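# Rotate steel cup half a turn under dial indicator

## Task

Rotate the steel cup that sits beneath the dial indicator by 180 degrees on its fixture, then release it so the gripper no longer holds it.

## Robot and tools

Robot: two six-joint arms, left_arm and right_arm, each with a parallel-jaw gripper and a wrist camera. The names are labels only; they do not refer to sides of any image. Base of left_arm sits at (+0.042, +0.280, 0) m and right_arm at (-0.009, -0.335, 0) m, both with quat_wxyz (+0.999, 0, 0, -0.041).

Scene frame: origin on the table surface midway between the arms, +z up, +x out over the table, left_arm on the +y side. Gripper fingers point along the gripper's +z axis and close along its y axis. The reported end_effector_position is the spot between the finger pads, roughly 1 cm short of the fingertips; it may be somewhat wrong, more so when the arm is stretched far.

Tool execute_actions, argument actions (a list holding at most one item) and optional pictures (true/false; images come by default).
- Empty list [] commands nothing and just reports the state.
- Motion item: {"rows": [[...]], "steps": N}, N from 1 to 15, each step 1/30 s (default 15). Up to 15 rows; each row lasts one step, and the final row repeats if rows run out before steps.
- Wait item: {"steps": N} with N up to 300, no new command; it counts from the previous result, and thinking time is included.
Each row is a single list of 14 numbers covering both arms, even if one arm should stay still: left_arm waist, shoulder, elbow, wrist pitch, wrist yaw, wrist roll, opening, then the same seven for right_arm. The six joint values are absolute target angles in radians (same as printed under Joint positions), not offsets. Ranges per arm: waist -2.880 to 2.880, shoulder 0.000 to 3.142, elbow 0.000 to 3.019, wrist pitch -1.693 to 1.571, wrist yaw -1.571 to 1.571, wrist roll -2.094 to 2.094. A target more than 0.019 rad beyond a range end, and farther out than the joint's last reported angle, gets the whole call refused and nothing moves. The true limit may differ from the stated one by up to 0.019 rad; a command past it is clipped and you may see "joint sent to its limit" (possibly referring to an earlier action); no such message does not prove there is more room. Opening is a unitless number in [-1, 1]: +1 fully open (0.094 m pad gap), -1 closed.

Motion limits: each step, the target actually sent stays within a lead of the measured angle: 0.264 rad waist, 0.32 shoulder, 0.276 elbow, 0.33 wrist pitch, 0.186 wrist yaw, 0.522 wrist roll. If the targets would move the gripper more than 70 mm from where it is, all joints are scaled back. So large moves need several calls. Between calls the arms keep heading to the last row sent until they settle or a step is HELD; after that, only a new action moves them further.

Results: a state line per arm with gripper position (m) and quat_wxyz in the scene frame; Joint positions and Joint velocities per arm (six joints in rad or rad/s, then pad gap in m or m/s); joint torques (drive output, offset and noisy, nonzero even in free air); grip_measured, the measured opening on the command scale (each gripper may be off by about 1 mm). "joint command not followed" means a clearance check altered or blocked joint targets on some steps; HELD flags the steps where your row was partly or fully not sent. MOTOR HOT appears from 85 °C; at 100 °C the arm goes limp and drops (OVER-TEMPERATURE FAULT), so avoid long heavy holding.

Gripping: away from ±1, fingers move to where grip_measured equals your number. To hold firmly, command about 0.03 under the current grip_measured; a smaller margin grips lighter. Pad force caps near 50 to 62 N, less for parts under about 2 mm thick; first contact can spike.

zoom_image: camera (cam_head_left, cam_head_right, cam_left_wrist, cam_right_wrist) and region [x0, y0, x1, y1] in pixels, top-left origin, at most 504 by 504; returns an enlarged view of that camera's latest picture. All four images are 504x504 and arrive in that order. Calibration (intrinsics, distortion, world-to-camera transforms) was supplied; fixed cameras may be off by a couple of degrees and millimetres, wrist cameras follow reported joints.

read_manual: optional section "licences"; returns licence text only, no motion.

finished_scene: scene (integer) ends the current scene irreversibly and reports success; the goal must hold at that moment and afterwards.

Cautions: brief disturbances may tug a held part or nudge loose items. Never let anything leave the table. Keep the arms from colliding or pushing on each other. Avoid drops, slips, slamming, hard impacts and excessive pushing; move smoothly. For this job, grasp the cup, twist it 180 degrees about its vertical axis on the fixture (wrist roll gives about 4.19 rad of travel, so plan the start angle or regrasp), open the gripper and withdraw before finishing.

Each tool is called after "Request:" as a command line: name --argument value for each argument, lists and objects as JSON in quotes; but a table of rows of numbers goes row by row, as --pt "numbers of a row", without its own name.

## Session

Request:
execute_actions --actions '[]'

Scene clock: 0.00 s of 4800.00 s.
left_arm: end_effector_position=(+0.3891, +0.7380, +0.3513) grip_measured=+1.000 end_effector_quat_wxyz=(-0.454, +0.731, -0.506, +0.061) | right_arm: end_effector_position=(+0.4286, +0.5159, +0.2584) grip_measured=+1.000 end_effector_quat_wxyz=(-0.588, +0.799, +0.040, +0.121)
Joint positions: left_arm=[ 1.035  1.32   1.268 -0.571  0.098 -1.029  0.094] | right_arm=[ 1.113  2.413  2.404 -0.297 -0.371 -1.937  0.094]
Joint velocities: left_arm=[-0.015 -0.005 -0.002 -0.002 -0.051  0.007  0.   ] | right_arm=[-0.015  0.005  0.007 -0.002 -0.066  0.007  0.   ]
Joint torques (N m, as the arm reports them, + toward a larger angle): no reading
Motor temperatures (°C, as the motors report them): left_arm=[24 28 29 25 23 24] | right_arm=[23 25 24 24 25 24]
camera_calibration (this result's frames):
cam_left_wrist: T_world_to_cam=[[0.700032, 0.0809345, 0.70951, -0.578885], [0.0649796, -0.996654, 0.0495778, 0.695291], [0.711149, 0.0113977, -0.702949, 0.0870145], [0, 0, 0, 1]] pos_world=[0.298178, 0.738825, 0.437421]
cam_right_wrist: T_world_to_cam=[[-0.197392, 0.293665, 0.935306, -0.311283], [0.706782, -0.618516, 0.343363, -0.0652937], [0.679335, 0.728834, -0.0854671, -0.520937], [0, 0, 0, 1]] pos_world=[0.338594, 0.430704, 0.269041]

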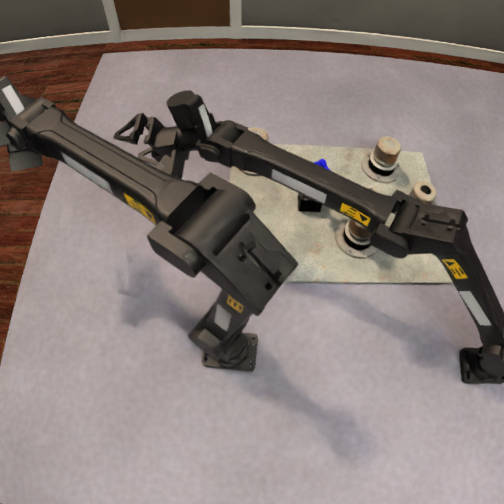

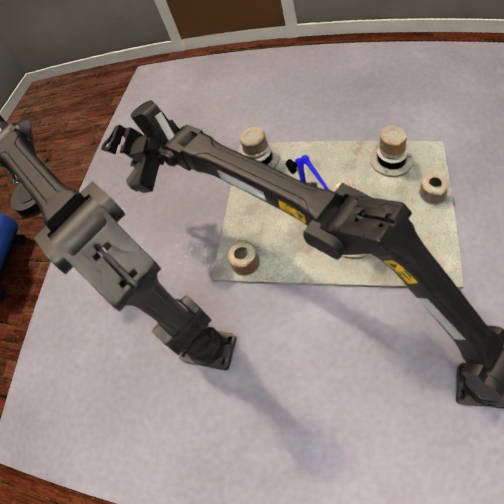

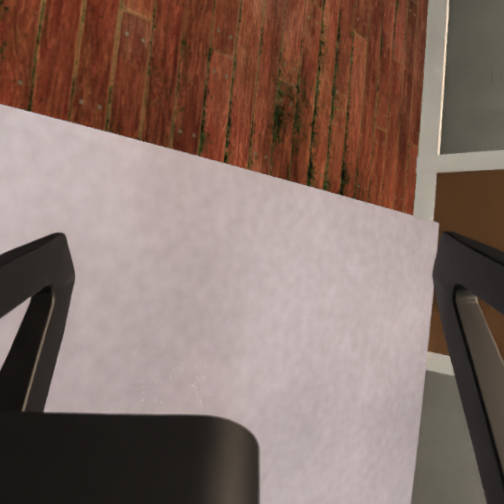

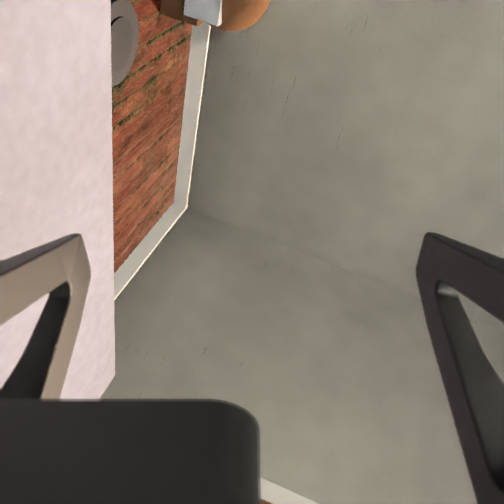

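Request:
execute_actions --actions '[{"rows":[[1.035,1.32,1.268,-0.571,0.098,-1.029,1,1.113,1.5,1.9,-0.297,-0.371,-1.0,1]]}]' --pictures false

Request:
execute_actions --actions '[{"steps":30}]' --pictures false

Request:
execute_actions --actions '[{"rows":[[1.035,1.32,1.268,-0.571,0.098,-1.029,1,0.23,1.3,1.0,0.3,-1.25,0,1]]}]' --pictures false

Request:
execute_actions --actions '[{"steps":45}]'

Scene clock: 8.60 s of 4800.00 s.
left_arm: end_effector_position=(+0.3891, +0.7380, +0.3513) grip_measured=+1.000 end_effector_quat_wxyz=(-0.454, +0.731, -0.506, +0.061) | right_arm: end_effector_position=(+0.3719, +0.4212, +0.3585) grip_measured=+1.000 end_effector_quat_wxyz=(-0.589, +0.783, -0.190, -0.052)
Joint positions: left_arm=[ 1.035  1.32   1.268 -0.571  0.098 -1.029  0.094] | right_arm=[ 1.113  1.999  1.966 -0.294 -0.37  -1.368  0.094]
Joint velocities: left_arm=[ 0.005 -0.015  0.022  0.002 -0.007 -0.007  0.   ] | right_arm=[ 0.005 -0.728 -0.129 -0.002 -0.081  0.623  0.   ]
Joint torques (N m, as the arm reports them, + toward a larger angle): left_arm=[  1.79 -13.05  10.07   1.69   0.03   0.1 ] | right_arm=[ -0.32 -21.79  11.73   1.92  -0.14   0.22]
Motor temperatures (°C, as the motors report them): left_arm=[24 28 32 25 23 24] | right_arm=[23 27 27 24 25 24]
Steps of this call (steps 1 to 90: nothing new was sent; then 5.10 s passed at rest; steps 91 to 105: all 15 steps of this action). Readings (joint positions):
91: left_arm=[1.035 1.320 1.268 -0.571 0.098 -1.029] | right_arm=[1.113 2.398 2.376 -0.294 -0.370 -1.895]
92: left_arm=[1.035 1.320 1.268 -0.571 0.098 -1.029] | right_arm=[1.113 2.368 2.321 -0.294 -0.370 -1.847]
94: left_arm=[1.035 1.320 1.268 -0.571 0.098 -1.029] | right_arm=[1.113 2.303 2.213 -0.294 -0.370 -1.749]
98: left_arm=[1.035 1.320 1.268 -0.571 0.098 -1.029] | right_arm=[1.113 2.171 2.038 -0.294 -0.370 -1.571]
105: the state above

Scene clock: 9.60 s of 4800.00 s.
left_arm: end_effector_position=(+0.3891, +0.7380, +0.3513) grip_measured=+1.000 end_effector_quat_wxyz=(-0.454, +0.731, -0.506, +0.061) | right_arm: end_effector_position=(+0.2599, +0.2342, +0.7165) grip_measured=+1.000 end_effector_quat_wxyz=(+0.746, -0.618, +0.214, +0.126)
Joint positions: left_arm=[ 1.035  1.32   1.268 -0.571  0.098 -1.029  0.094] | right_arm=[ 1.113  1.469  1.919 -0.294 -0.37  -1.013  0.094]
Joint velocities: left_arm=[ 0.005 -0.005 -0.017 -0.007  0.007  0.007  0.   ] | right_arm=[-0.015  0.161 -0.061  0.007 -0.051  0.007  0.   ]
Joint torques (N m, as the arm reports them, + toward a larger angle): left_arm=[  1.79 -13.02  10.08   1.7    0.03   0.1 ] | right_arm=[ -0.55 -10.56  10.31   1.78   0.02   0.27]
Motor temperatures (°C, as the motors report them): left_arm=[24 29 32 25 23 24] | right_arm=[23 27 27 24 25 24]
Steps of this call (steps 1 to 30: the robot went on to your last target). Readings (joint positions):
1: left_arm=[1.035 1.320 1.268 -0.571 0.098 -1.029] | right_arm=[1.113 1.975 1.962 -0.294 -0.370 -1.346]
2: left_arm=[1.035 1.320 1.268 -0.571 0.098 -1.029] | right_arm=[1.113 1.950 1.960 -0.294 -0.370 -1.327]
4: left_arm=[1.035 1.320 1.268 -0.571 0.098 -1.029] | right_arm=[1.113 1.900 1.956 -0.294 -0.370 -1.291]
8: left_arm=[1.035 1.320 1.268 -0.571 0.098 -1.029] | right_arm=[1.113 1.798 1.953 -0.294 -0.370 -1.233]
30: the state above

Scene clock: 10.10 s of 4800.00 s.
left_arm: end_effector_position=(+0.3891, +0.7380, +0.3513) grip_measured=+1.000 end_effector_quat_wxyz=(-0.454, +0.731, -0.506, +0.061) | right_arm: end_effector_position=(+0.3967, +0.0447, +0.4979) grip_measured=+1.000 end_effector_quat_wxyz=(+0.612, -0.583, +0.365, +0.389)
Joint positions: left_arm=[ 1.035  1.32   1.268 -0.571  0.098 -1.029  0.094] | right_arm=[ 0.556  1.344  1.254  0.205 -1.101 -0.343  0.094]
Joint velocities: left_arm=[ 0.005 -0.005 -0.012  0.007 -0.022 -0.007  0.   ] | right_arm=[-1.187 -0.005 -1.136  0.183 -0.974  0.813  0.   ]
Joint torques (N m, as the arm reports them, + toward a larger angle): left_arm=[  1.79 -13.03  10.07   1.69   0.03   0.1 ] | right_arm=[ -0.79 -12.07  11.45   2.52   0.03   0.2 ]
Motor temperatures (°C, as the motors report them): left_arm=[24 29 32 25 23 24] | right_arm=[23 27 27 24 25 24]
Steps of this call (steps 1 to 15: all 15 steps of this action). Readings (joint positions):
1: left_arm=[1.035 1.320 1.268 -0.571 0.098 -1.029] | right_arm=[1.103 1.466 1.891 -0.255 -0.421 -0.968]
2: left_arm=[1.035 1.320 1.268 -0.571 0.098 -1.029] | right_arm=[1.086 1.451 1.841 -0.200 -0.476 -0.918]
4: left_arm=[1.035 1.320 1.268 -0.571 0.098 -1.029] | right_arm=[1.026 1.420 1.737 -0.099 -0.586 -0.815]
8: left_arm=[1.035 1.320 1.268 -0.571 0.098 -1.029] | right_arm=[0.858 1.368 1.541 0.089 -0.793 -0.616]
15: the state above

Scene clock: 11.60 s of 4800.00 s.
left_arm: end_effector_position=(+0.3891, +0.7380, +0.3513) grip_measured=+1.000 end_effector_quat_wxyz=(-0.454, +0.731, -0.506, +0.061) | right_arm: end_effector_position=(+0.4455, -0.1065, +0.3898) grip_measured=+1.000 end_effector_quat_wxyz=(+0.534, -0.447, +0.553, +0.457)
Joint positions: left_arm=[ 1.035  1.32   1.268 -0.571  0.098 -1.029  0.094] | right_arm=[ 0.223  1.312  0.995  0.278 -1.247 -0.009  0.094]
Joint velocities: left_arm=[-0.024 -0.005 -0.012 -0.007  0.037 -0.022  0.   ] | right_arm=[-0.005 -0.015 -0.017  0.007  0.081 -0.022  0.   ]
Joint torques (N m, as the arm reports them, + toward a larger angle): left_arm=[  1.84 -13.07  10.07   1.69   0.03   0.1 ] | right_arm=[  0.05 -10.48  12.42   2.45  -0.18   0.16]
Motor temperatures (°C, as the motors report them): left_arm=[24 29 32 25 23 24] | right_arm=[23 27 27 24 25 24]
Steps of this call (steps 1 to 45: the robot went on to your last target). Readings (joint positions):
1: left_arm=[1.035 1.320 1.268 -0.571 0.098 -1.029] | right_arm=[0.515 1.344 1.214 0.211 -1.136 -0.315]
2: left_arm=[1.035 1.320 1.268 -0.571 0.098 -1.029] | right_arm=[0.474 1.344 1.175 0.216 -1.165 -0.287]
4: left_arm=[1.035 1.320 1.268 -0.571 0.098 -1.029] | right_arm=[0.385 1.344 1.103 0.229 -1.210 -0.225]
8: left_arm=[1.035 1.320 1.268 -0.571 0.098 -1.029] | right_arm=[0.220 1.344 1.002 0.259 -1.242 -0.099]
45: the state above
All arms were judged still, so your last target was given up. Only a new action makes them travel on or press farther. Fingers that are still opening or closing keep moving.
camera_calibration (this result's frames):
cam_left_wrist: T_world_to_cam=[[0.700032, 0.0809345, 0.70951, -0.578885], [0.0649796, -0.996654, 0.0495778, 0.695291], [0.711149, 0.0113977, -0.702949, 0.0870145], [0, 0, 0, 1]] pos_world=[0.298178, 0.738825, 0.437421]
cam_right_wrist: T_world_to_cam=[[0.980141, -0.194602, -0.038136, -0.445177], [-0.145164, -0.573086, -0.806535, 0.325215], [0.135098, 0.796054, -0.589954, 0.378756], [0, 0, 0, 1]] pos_world=[0.432376, -0.201766, 0.468769]

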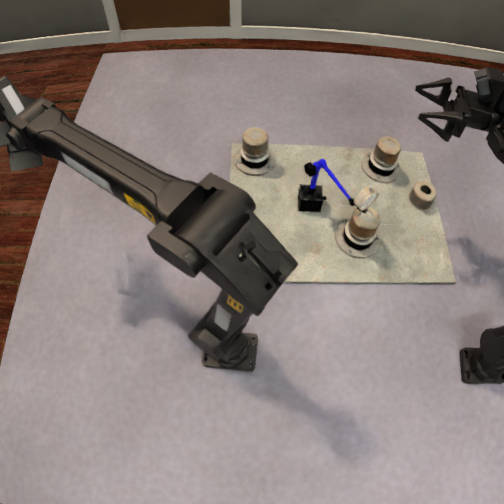

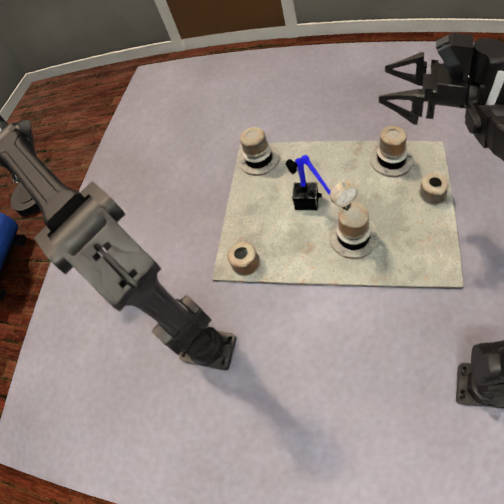

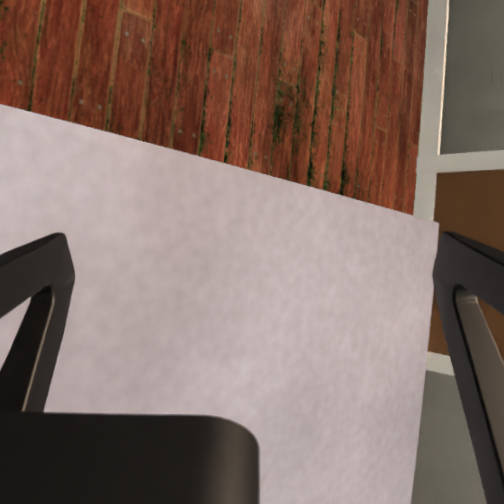

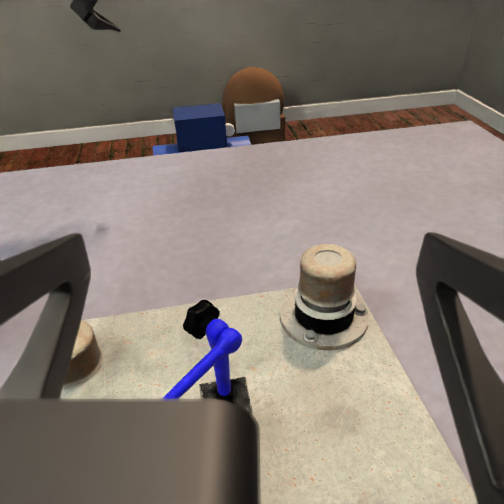

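Request:
execute_actions --actions '[{"rows":[[1.035,1.32,1.268,-0.571,0.098,-1.029,1,0.18,1.3,0.6,0.3,-1.3,0,1]]}]' --pictures false

Request:
execute_actions --actions '[{"rows":[[1.035,1.32,1.268,-0.571,0.098,-1.029,1,0.18,1.955,0.42,1.535,-1.3,0,1]]}]' --pictures false

Request:
execute_actions --actions '[{"steps":20}]'

Scene clock: 22.43 s of 4800.00 s.
left_arm: end_effector_position=(+0.3891, +0.7380, +0.3513) grip_measured=+1.000 end_effector_quat_wxyz=(-0.454, +0.731, -0.506, +0.061) | right_arm: end_effector_position=(+0.3535, -0.1288, +0.2107) grip_measured=+1.000 end_effector_quat_wxyz=(+0.403, -0.364, +0.651, +0.530)
Joint positions: left_arm=[ 1.035  1.32   1.268 -0.571  0.098 -1.029  0.094] | right_arm=[ 0.193  1.302  0.581  0.288 -1.297 -0.009  0.094]
Joint velocities: left_arm=[-0.005 -0.005  0.002  0.022 -0.022 -0.037  0.   ] | right_arm=[-0.015 -0.005 -0.002 -0.002 -0.007 -0.066  0.   ]
Joint torques (N m, as the arm reports them, + toward a larger angle): left_arm=[  1.8  -13.03  10.06   1.69   0.03   0.1 ] | right_arm=[-1.41 -8.08 11.6   1.99 -0.5   0.12]
Motor temperatures (°C, as the motors report them): left_arm=[24 29 33 25 23 24] | right_arm=[23 26 28 24 25 24]
Steps of this call (steps 1 to 90: nothing new was sent; then 7.33 s passed at rest; steps 91 to 105: all 15 steps of this action). Readings (joint positions):
91: left_arm=[1.035 1.320 1.268 -0.571 0.098 -1.029] | right_arm=[0.222 1.310 0.979 0.282 -1.256 -0.009]
92: left_arm=[1.035 1.320 1.268 -0.571 0.098 -1.029] | right_arm=[0.220 1.301 0.947 0.288 -1.266 -0.009]
94: left_arm=[1.035 1.320 1.268 -0.571 0.098 -1.029] | right_arm=[0.215 1.288 0.858 0.288 -1.281 -0.009]
98: left_arm=[1.035 1.320 1.268 -0.571 0.098 -1.029] | right_arm=[0.202 1.288 0.663 0.288 -1.294 -0.009]
105: the state above

Scene clock: 22.93 s of 4800.00 s.
left_arm: end_effector_position=(+0.3891, +0.7380, +0.3513) grip_measured=+1.000 end_effector_quat_wxyz=(-0.454, +0.731, -0.506, +0.061) | right_arm: end_effector_position=(+0.3331, -0.1323, +0.0639) grip_measured=+1.000 end_effector_quat_wxyz=(+0.521, -0.449, +0.556, +0.467)
Joint positions: left_arm=[ 1.035  1.32   1.268 -0.571  0.098 -1.029  0.094] | right_arm=[ 0.188  1.959  0.427  1.453 -1.305 -0.025  0.094]
Joint velocities: left_arm=[-0.005 -0.005  0.002  0.002  0.051 -0.022  0.   ] | right_arm=[-0.005  0.015 -0.115  0.96   0.022  0.051  0.   ]
Joint torques (N m, as the arm reports them, + toward a larger angle): left_arm=[  1.82 -13.08  10.07   1.69   0.03   0.1 ] | right_arm=[ -1.14 -10.21   2.43   2.07   0.14   0.19]
Motor temperatures (°C, as the motors report them): left_arm=[24 29 33 25 23 24] | right_arm=[23 26 28 24 25 25]
Steps of this call (steps 1 to 15: all 15 steps of this action). Readings (joint positions):
1: left_arm=[1.035 1.320 1.268 -0.571 0.098 -1.029] | right_arm=[0.193 1.315 0.571 0.326 -1.298 -0.008]
2: left_arm=[1.035 1.320 1.268 -0.571 0.098 -1.029] | right_arm=[0.193 1.341 0.558 0.389 -1.299 -0.008]
4: left_arm=[1.035 1.320 1.268 -0.571 0.098 -1.029] | right_arm=[0.193 1.428 0.524 0.514 -1.299 -0.008]
8: left_arm=[1.035 1.320 1.268 -0.571 0.098 -1.029] | right_arm=[0.193 1.708 0.466 0.808 -1.299 -0.007]
15: the state above

Scene clock: 23.60 s of 4800.00 s.
left_arm: end_effector_position=(+0.3891, +0.7380, +0.3513) grip_measured=+1.000 end_effector_quat_wxyz=(-0.454, +0.731, -0.506, +0.061) | right_arm: end_effector_position=(+0.3326, -0.1324, +0.0706) grip_measured=+1.000 end_effector_quat_wxyz=(+0.534, -0.456, +0.543, +0.460)
Joint positions: left_arm=[ 1.035  1.32   1.268 -0.571  0.098 -1.029  0.094] | right_arm=[ 0.188  1.959  0.424  1.512 -1.304 -0.009  0.094]
Joint velocities: left_arm=[-0.015 -0.015 -0.007  0.002  0.007 -0.022  0.   ] | right_arm=[-0.015 -0.005 -0.017 -0.007 -0.007  0.022  0.   ]
Joint torques (N m, as the arm reports them, + toward a larger angle): left_arm=[  1.83 -13.06  10.07   1.7    0.04   0.1 ] | right_arm=[ -1.1  -10.3    2.06   2.47   0.16   0.15]
Motor temperatures (°C, as the motors report them): left_arm=[24 29 33 25 23 24] | right_arm=[23 26 28 24 25 25]
Steps of this call (steps 1 to 20: the robot went on to your last target). Readings (joint positions):
1: left_arm=[1.035 1.320 1.268 -0.571 0.098 -1.029] | right_arm=[0.188 1.959 0.425 1.478 -1.305 -0.023]
2: left_arm=[1.035 1.320 1.268 -0.571 0.098 -1.029] | right_arm=[0.188 1.959 0.424 1.494 -1.305 -0.020]
4: left_arm=[1.035 1.320 1.268 -0.571 0.098 -1.029] | right_arm=[0.188 1.959 0.424 1.507 -1.304 -0.017]
8: left_arm=[1.035 1.320 1.268 -0.571 0.098 -1.029] | right_arm=[0.188 1.959 0.424 1.512 -1.304 -0.012]
20: the state above
camera_calibration (this result's frames):
cam_left_wrist: T_world_to_cam=[[0.700032, 0.0809345, 0.70951, -0.578885], [0.0649796, -0.996654, 0.0495778, 0.695291], [0.711149, 0.0113977, -0.702949, 0.0870145], [0, 0, 0, 1]] pos_world=[0.298178, 0.738825, 0.437421]
cam_right_wrist: T_world_to_cam=[[0.984749, -0.172399, -0.0233963, -0.351399], [-0.119601, -0.573148, -0.810676, 0.0283343], [0.126351, 0.801111, -0.585027, 0.229471], [0, 0, 0, 1]] pos_world=[0.320435, -0.228173, 0.148995]

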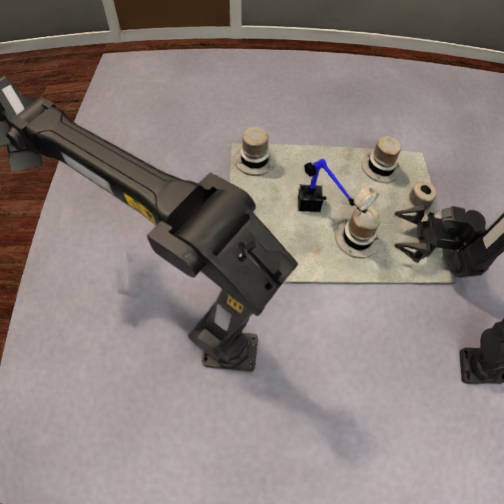

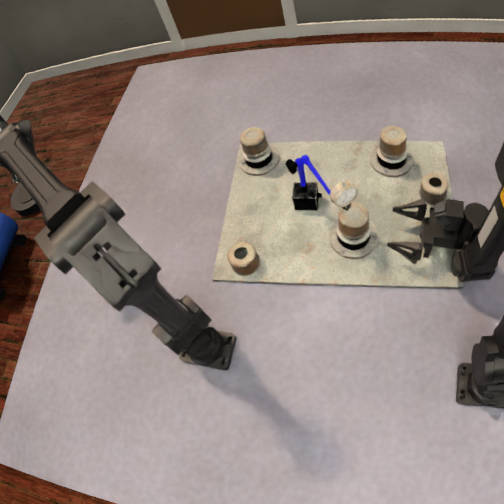

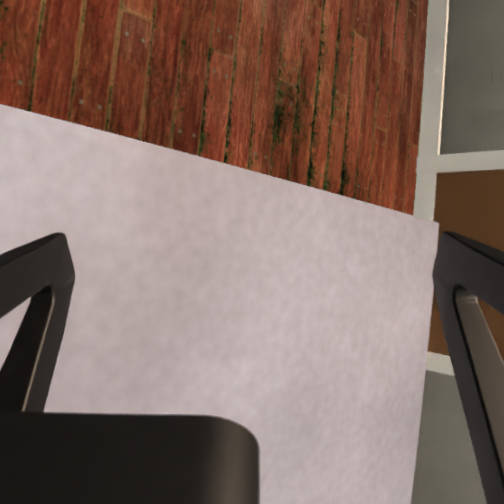

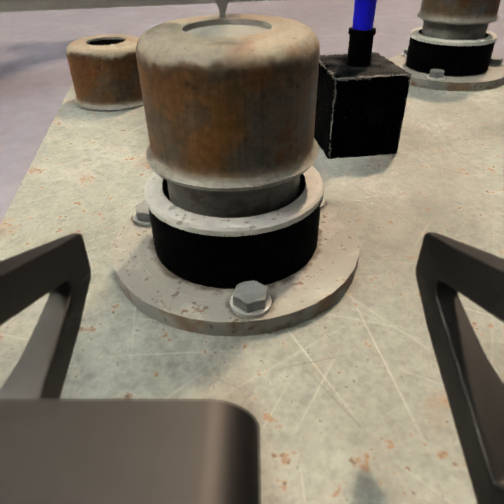

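Request:
execute_actions --actions '[{"rows":[[1.035,1.32,1.268,-0.571,0.098,-1.029,1,0.25,1.957,0.435,1.525,-1.24,0,1],[1.035,1.32,1.268,-0.571,0.098,-1.029,1,0.25,1.957,0.435,1.525,-1.24,0,1],[1.035,1.32,1.268,-0.571,0.098,-1.029,1,0.31,1.96,0.46,1.505,-1.18,0,1],[1.035,1.32,1.268,-0.571,0.098,-1.029,1,0.31,1.96,0.46,1.505,-1.18,0,1],[1.035,1.32,1.268,-0.571,0.098,-1.029,1,0.38,1.965,0.485,1.485,-1.12,0,1],[1.035,1.32,1.268,-0.571,0.098,-1.029,1,0.38,1.965,0.485,1.485,-1.12,0,1],[1.035,1.32,1.268,-0.571,0.098,-1.029,1,0.44,1.97,0.51,1.465,-1.05,0,1]]}]' --pictures false

Request:
execute_actions --actions '[{"rows":[[1.035,1.32,1.268,-0.571,0.098,-1.029,1,0.45,1.97,0.51,1.465,-1.05,0,1],[1.035,1.32,1.268,-0.571,0.098,-1.029,1,0.45,1.97,0.51,1.465,-1.05,0,1],[1.035,1.32,1.268,-0.571,0.098,-1.029,1,0.45,1.97,0.51,1.465,-1.05,0,1],[1.035,1.32,1.268,-0.571,0.098,-1.029,1,0.45,1.97,0.51,1.465,-1.05,0,0.4]]}]'

Scene clock: 39.80 s of 4800.00 s.
left_arm: end_effector_position=(+0.3891, +0.7380, +0.3513) grip_measured=+1.000 end_effector_quat_wxyz=(-0.454, +0.731, -0.506, +0.061) | right_arm: end_effector_position=(+0.3379, -0.0394, +0.0794) grip_measured=+1.000 end_effector_quat_wxyz=(+0.545, -0.468, +0.525, +0.457)
Joint positions: left_arm=[ 1.035  1.32   1.268 -0.571  0.098 -1.029  0.094] | right_arm=[ 0.455  1.959  0.503  1.481 -1.054 -0.009  0.094]
Joint velocities: left_arm=[ 0.005  0.015 -0.022  0.002 -0.037 -0.037  0.   ] | right_arm=[-0.044 -0.005  0.002 -0.007 -0.081 -0.051  0.   ]
Joint torques (N m, as the arm reports them, + toward a larger angle): left_arm=[  1.83 -13.05  10.07   1.69   0.03   0.1 ] | right_arm=[ -1.34 -10.13   4.08   1.1    0.17   0.15]
Motor temperatures (°C, as the motors report them): left_arm=[24 29 34 25 23 24] | right_arm=[23 26 26 24 25 24]
Steps of this call (steps 1 to 15: the robot went on to your last target; steps 16 to 90: nothing new was sent; then 12.70 s passed at rest; steps 91 to 105: all 15 steps of this action). Readings (joint positions):
91: left_arm=[1.035 1.320 1.268 -0.571 0.098 -1.029] | right_arm=[0.193 1.959 0.424 1.512 -1.273 -0.009]
92: left_arm=[1.035 1.320 1.268 -0.571 0.098 -1.029] | right_arm=[0.202 1.959 0.426 1.512 -1.253 -0.009]
94: left_arm=[1.035 1.320 1.268 -0.571 0.098 -1.029] | right_arm=[0.241 1.959 0.432 1.512 -1.195 -0.009]
98: left_arm=[1.035 1.320 1.268 -0.571 0.098 -1.029] | right_arm=[0.382 1.959 0.474 1.491 -1.068 -0.009]
105: the state above

Scene clock: 40.30 s of 4800.00 s.
left_arm: end_effector_position=(+0.3891, +0.7380, +0.3513) grip_measured=+1.000 end_effector_quat_wxyz=(-0.454, +0.731, -0.506, +0.061) | right_arm: end_effector_position=(+0.3391, -0.0396, +0.0794) grip_measured=+0.457 end_effector_quat_wxyz=(+0.545, -0.465, +0.527, +0.457)
Joint positions: left_arm=[ 1.035  1.32   1.268 -0.571  0.098 -1.029  0.094] | right_arm=[ 0.455  1.959  0.503  1.48  -1.048 -0.005  0.068]
Joint velocities: left_arm=[-0.015  0.005  0.002 -0.012  0.022  0.051  0.   ] | right_arm=[-0.015 -0.005 -0.002  0.007  0.022 -0.037  0.001]
Joint torques (N m, as the arm reports them, + toward a larger angle): left_arm=[  1.8  -13.05  10.06   1.69   0.03   0.1 ] | right_arm=[ -0.83 -10.1    4.01   1.15  -0.07   0.12]
Motor temperatures (°C, as the motors report them): left_arm=[24 29 34 25 23 24] | right_arm=[23 26 26 24 25 24]
Steps of this call (steps 1 to 15: all 15 steps of this action). Readings (joint positions):
1: left_arm=[1.035 1.320 1.268 -0.571 0.098 -1.029] | right_arm=[0.455 1.959 0.503 1.481 -1.054 -0.009]
2: left_arm=[1.035 1.320 1.268 -0.571 0.098 -1.029] | right_arm=[0.455 1.959 0.503 1.481 -1.054 -0.009]
4: left_arm=[1.035 1.320 1.268 -0.571 0.098 -1.029] | right_arm=[0.455 1.959 0.503 1.481 -1.054 -0.009]
8: left_arm=[1.035 1.320 1.268 -0.571 0.098 -1.029] | right_arm=[0.455 1.959 0.503 1.480 -1.048 -0.005]
15: the state above
camera_calibration (this result's frames):
cam_left_wrist: T_world_to_cam=[[0.700032, 0.0809345, 0.70951, -0.578885], [0.0649796, -0.996654, 0.0495778, 0.695291], [0.711149, 0.0113977, -0.702949, 0.0870145], [0, 0, 0, 1]] pos_world=[0.298178, 0.738825, 0.437421]
cam_right_wrist: T_world_to_cam=[[0.986702, -0.161874, 0.014714, -0.344834], [-0.0803661, -0.564541, -0.821483, 0.077321], [0.141284, 0.809376, -0.570043, 0.153603], [0, 0, 0, 1]] pos_world=[0.32476, -0.136491, 0.156152]

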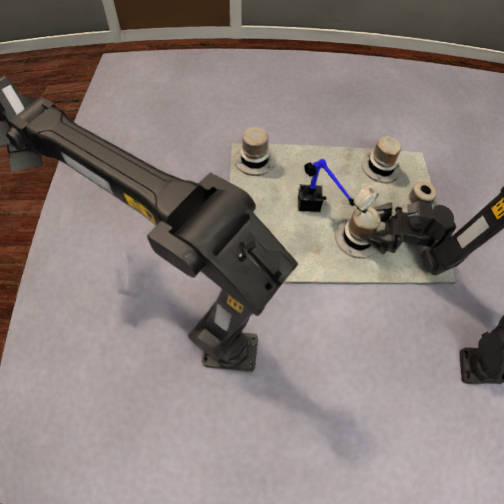

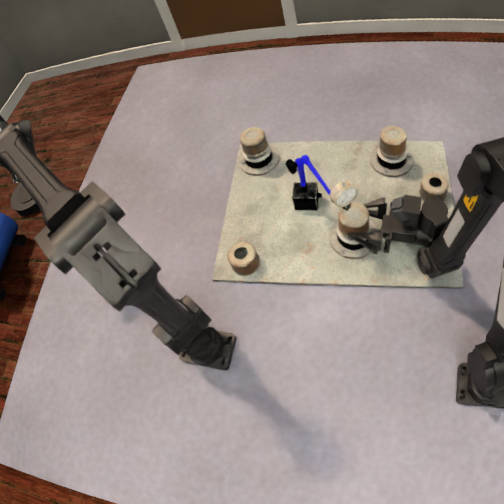

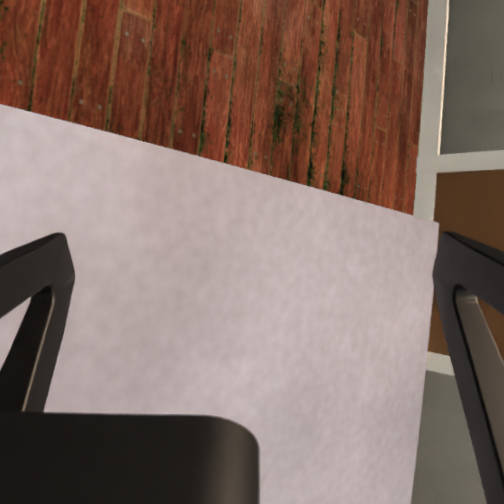

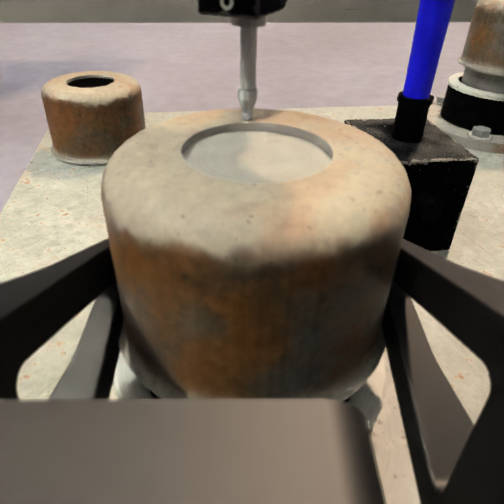

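Request:
execute_actions --actions '[{"rows":[[1.035,1.32,1.268,-0.571,0.098,-1.029,1,0.485,1.967,0.48,1.485,-0.92,0,0.4],[1.035,1.32,1.268,-0.571,0.098,-1.029,1,0.485,1.967,0.48,1.485,-0.92,0,0.4],[1.035,1.32,1.268,-0.571,0.098,-1.029,1,0.515,1.963,0.45,1.51,-0.79,0,0.4],[1.035,1.32,1.268,-0.571,0.098,-1.029,1,0.515,1.963,0.45,1.51,-0.79,0,0.4],[1.035,1.32,1.268,-0.571,0.098,-1.029,1,0.548,1.96,0.42,1.535,-0.65,0,0.4],[1.035,1.32,1.268,-0.571,0.098,-1.029,1,0.548,1.96,0.42,1.535,-0.65,0,0.4],[1.035,1.32,1.268,-0.571,0.098,-1.029,1,0.585,1.955,0.39,1.555,-0.52,0,0.4],[1.035,1.32,1.268,-0.571,0.098,-1.029,1,0.585,1.955,0.39,1.555,-0.52,0,0.4],[1.035,1.32,1.268,-0.571,0.098,-1.029,1,0.64,1.955,0.372,1.565,-0.36,0,0.4],[1.035,1.32,1.268,-0.571,0.098,-1.029,1,0.64,1.955,0.372,1.565,-0.36,0,0.4],[1.035,1.32,1.268,-0.571,0.098,-1.029,1,0.695,1.955,0.36,1.57,-0.205,0,0.4],[1.035,1.32,1.268,-0.571,0.098,-1.029,1,0.695,1.955,0.36,1.57,-0.205,0,0.4],[1.035,1.32,1.268,-0.571,0.098,-1.029,1,0.75,1.955,0.355,1.57,-0.045,0,0.4],[1.035,1.32,1.268,-0.571,0.098,-1.029,1,0.75,1.955,0.355,1.57,-0.045,0,0.4],[1.035,1.32,1.268,-0.571,0.098,-1.029,1,0.81,1.955,0.355,1.57,0.105,0,0.4]]}]' --pictures false

Request:
execute_actions --actions '[{"rows":[[1.035,1.32,1.268,-0.571,0.098,-1.029,1,0.81,1.955,0.355,1.57,0.105,0,0.4],[1.035,1.32,1.268,-0.571,0.098,-1.029,1,0.865,1.955,0.362,1.57,0.26,0,0.4],[1.035,1.32,1.268,-0.571,0.098,-1.029,1,0.865,1.955,0.362,1.57,0.26,0,0.4],[1.035,1.32,1.268,-0.571,0.098,-1.029,1,0.918,1.956,0.375,1.565,0.415,0,0.4],[1.035,1.32,1.268,-0.571,0.098,-1.029,1,0.918,1.956,0.375,1.565,0.415,0,0.4],[1.035,1.32,1.268,-0.571,0.098,-1.029,1,0.97,1.958,0.392,1.55,0.57,0,0.4],[1.035,1.32,1.268,-0.571,0.098,-1.029,1,0.97,1.958,0.392,1.55,0.57,0,0.4],[1.035,1.32,1.268,-0.571,0.098,-1.029,1,1.02,1.96,0.42,1.535,0.72,0,0.4],[1.035,1.32,1.268,-0.571,0.098,-1.029,1,1.02,1.96,0.42,1.535,0.72,0,0.4],[1.035,1.32,1.268,-0.571,0.098,-1.029,1,1.062,1.966,0.46,1.5,0.885,0,0.4],[1.035,1.32,1.268,-0.571,0.098,-1.029,1,1.062,1.966,0.46,1.5,0.885,0,0.4],[1.035,1.32,1.268,-0.571,0.098,-1.029,1,1.1,1.975,0.508,1.462,1.045,0,0.4],[1.035,1.32,1.268,-0.571,0.098,-1.029,1,1.1,1.975,0.508,1.462,1.045,0,0.4],[1.035,1.32,1.268,-0.571,0.098,-1.029,1,1.13,1.985,0.567,1.42,1.23,0,0.4]]}]' --pictures false

Request:
execute_actions --actions '[{"rows":[[1.035,1.32,1.268,-0.571,0.098,-1.029,1,1.13,1.985,0.567,1.42,1.23,0,0.4],[1.035,1.32,1.268,-0.571,0.098,-1.029,1,1.13,1.985,0.567,1.42,1.23,0,0.4],[1.035,1.32,1.268,-0.571,0.098,-1.029,1,1.13,1.985,0.567,1.42,1.23,0,0.4],[1.035,1.32,1.268,-0.571,0.098,-1.029,1,1.13,1.985,0.567,1.42,1.23,0,0.4],[1.035,1.32,1.268,-0.571,0.098,-1.029,1,1.13,1.985,0.567,1.42,1.23,0,0.4],[1.035,1.32,1.268,-0.571,0.098,-1.029,1,1.13,1.985,0.567,1.42,1.23,0,0.4],[1.035,1.32,1.268,-0.571,0.098,-1.029,1,1.13,1.985,0.567,1.42,1.21,0,1]]}]'

Scene clock: 78.67 s of 4800.00 s.
left_arm: end_effector_position=(+0.3891, +0.7380, +0.3513) grip_measured=+1.000 end_effector_quat_wxyz=(-0.454, +0.731, -0.506, +0.061) | right_arm: end_effector_position=(+0.3410, -0.0395, +0.0793) grip_measured=+0.457 end_effector_quat_wxyz=(+0.661, -0.261, +0.659, +0.248)
Joint positions: left_arm=[ 1.035  1.32   1.268 -0.571  0.098 -1.029  0.094] | right_arm=[ 0.764  1.924  0.342  1.578 -0.054 -0.018  0.068]
Joint velocities: left_arm=[ 0.005 -0.015  0.002 -0.017  0.007 -0.007  0.   ] | right_arm=[ 1.001 -0.063 -0.056  0.007  2.381  0.037 -0.   ]
Joint torques (N m, as the arm reports them, + toward a larger angle): left_arm=[  1.81 -13.08  10.07   1.71   0.03   0.1 ] | right_arm=[-1.63 -7.08  4.01  1.76  0.9   0.29]
Motor temperatures (°C, as the motors report them): left_arm=[24 29 35 25 23 24] | right_arm=[23 26 25 24 25 24]
Steps of this call (steps 1 to 15: the robot went on to your last target; steps 16 to 90: nothing new was sent; then 34.87 s passed at rest; steps 91 to 105: all 15 steps of this action). Readings (joint positions):
91: left_arm=[1.035 1.320 1.268 -0.571 0.098 -1.029] | right_arm=[0.459 1.959 0.497 1.483 -1.017 -0.005]
92: left_arm=[1.035 1.320 1.268 -0.571 0.098 -1.029] | right_arm=[0.469 1.956 0.485 1.491 -0.978 -0.006]
94: left_arm=[1.035 1.320 1.268 -0.571 0.098 -1.029] | right_arm=[0.498 1.949 0.452 1.515 -0.859 -0.008]
98: left_arm=[1.035 1.320 1.268 -0.571 0.098 -1.029] | right_arm=[0.575 1.943 0.393 1.562 -0.591 -0.012]
105: the state above

Scene clock: 79.17 s of 4800.00 s.
left_arm: end_effector_position=(+0.3891, +0.7380, +0.3513) grip_measured=+1.000 end_effector_quat_wxyz=(-0.454, +0.731, -0.506, +0.061) | right_arm: end_effector_position=(+0.3411, -0.0401, +0.0803) grip_measured=+0.457 end_effector_quat_wxyz=(+0.710, +0.031, +0.703, -0.028)
Joint positions: left_arm=[ 1.035  1.32   1.268 -0.571  0.098 -1.029  0.094] | right_arm=[ 1.13   1.962  0.534  1.454  1.132 -0.019  0.068]
Joint velocities: left_arm=[-0.005  0.005  0.002 -0.027 -0.007  0.022  0.   ] | right_arm=[ 0.444  0.181  0.813 -0.52   2.161 -0.007 -0.   ]
Joint torques (N m, as the arm reports them, + toward a larger angle): left_arm=[  1.81 -13.02  10.06   1.69   0.03   0.1 ] | right_arm=[ -2.64 -10.31   2.08   1.85   0.92   0.28]
Motor temperatures (°C, as the motors report them): left_arm=[24 29 35 25 23 24] | right_arm=[23 26 25 24 26 24]
Steps of this call (steps 1 to 15: all 15 steps of this action). Readings (joint positions):
1: left_arm=[1.035 1.320 1.268 -0.571 0.098 -1.029] | right_arm=[0.794 1.923 0.342 1.578 0.025 -0.018]
2: left_arm=[1.035 1.320 1.268 -0.571 0.098 -1.029] | right_arm=[0.824 1.923 0.342 1.578 0.107 -0.018]
4: left_arm=[1.035 1.320 1.268 -0.571 0.098 -1.029] | right_arm=[0.882 1.926 0.349 1.578 0.264 -0.018]
8: left_arm=[1.035 1.320 1.268 -0.571 0.098 -1.029] | right_arm=[0.988 1.938 0.388 1.562 0.573 -0.017]
15: the state above

Scene clock: 79.67 s of 4800.00 s.
left_arm: end_effector_position=(+0.3891, +0.7380, +0.3513) grip_measured=+1.000 end_effector_quat_wxyz=(-0.454, +0.731, -0.506, +0.061) | right_arm: end_effector_position=(+0.3417, -0.0399, +0.0798) grip_measured=+1.000 end_effector_quat_wxyz=(+0.709, +0.059, +0.701, -0.048)
Joint positions: left_arm=[ 1.035  1.32   1.268 -0.571  0.098 -1.029  0.094] | right_arm=[ 1.141  1.97   0.564  1.434  1.209 -0.01   0.094]
Joint velocities: left_arm=[-0.005  0.005 -0.007  0.007 -0.022  0.007  0.   ] | right_arm=[ 0.015 -0.015 -0.007 -0.022 -0.022  0.022  0.   ]
Joint torques (N m, as the arm reports them, + toward a larger angle): left_arm=[  1.85 -13.05  10.07   1.68   0.03   0.1 ] | right_arm=[ -1.12 -10.47   4.19   1.05   0.04   0.16]
Motor temperatures (°C, as the motors report them): left_arm=[24 29 35 25 23 24] | right_arm=[23 26 25 24 26 24]
Steps of this call (steps 1 to 15: all 15 steps of this action). Readings (joint positions):
1: left_arm=[1.035 1.320 1.268 -0.571 0.098 -1.029] | right_arm=[1.139 1.967 0.555 1.440 1.187 -0.019]
2: left_arm=[1.035 1.320 1.268 -0.571 0.098 -1.029] | right_arm=[1.141 1.970 0.564 1.436 1.208 -0.019]
4: left_arm=[1.035 1.320 1.268 -0.571 0.098 -1.029] | right_arm=[1.142 1.970 0.564 1.434 1.210 -0.019]
8: left_arm=[1.035 1.320 1.268 -0.571 0.098 -1.029] | right_arm=[1.141 1.970 0.564 1.434 1.209 -0.016]
15: the state above
camera_calibration (this result's frames):
cam_left_wrist: T_world_to_cam=[[0.700032, 0.0809345, 0.70951, -0.578885], [0.0649796, -0.996654, 0.0495778, 0.695291], [0.711149, 0.0113977, -0.702949, 0.0870145], [0, 0, 0, 1]] pos_world=[0.298178, 0.738825, 0.437421]
cam_right_wrist: T_world_to_cam=[[-0.161772, -0.986469, -0.0266037, 0.015336], [-0.561074, 0.114122, -0.819861, 0.268939], [0.811804, -0.117704, -0.571944, -0.112303], [0, 0, 0, 1]] pos_world=[0.244543, -0.0287817, 0.156669]

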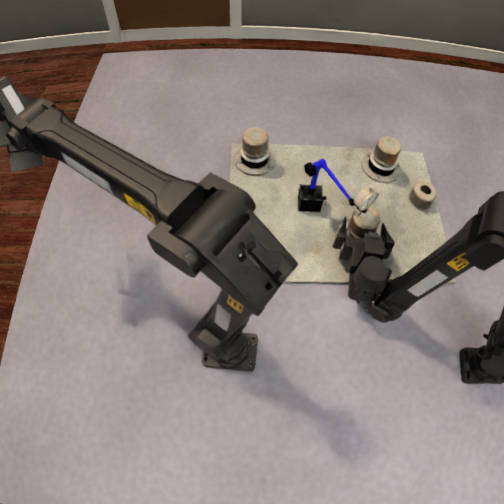

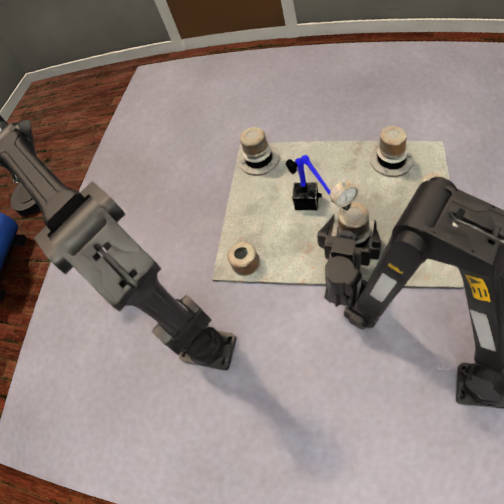

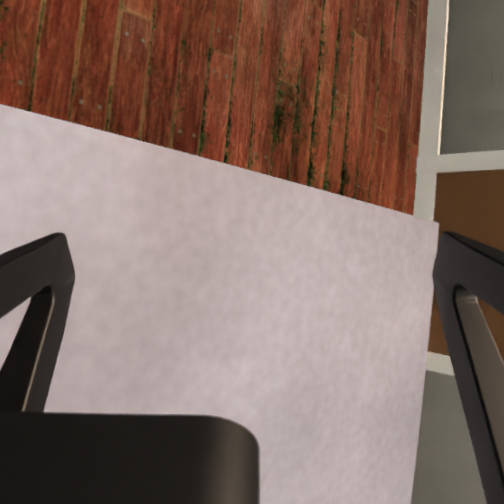

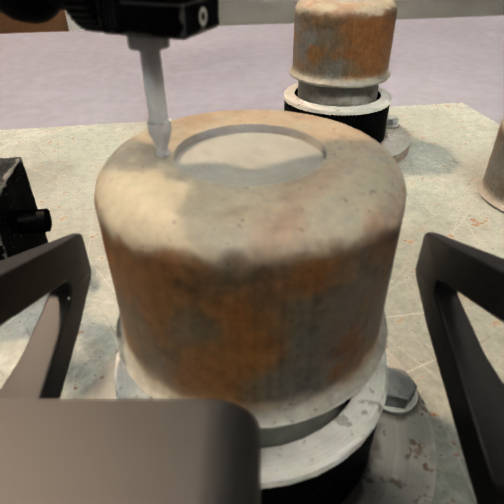

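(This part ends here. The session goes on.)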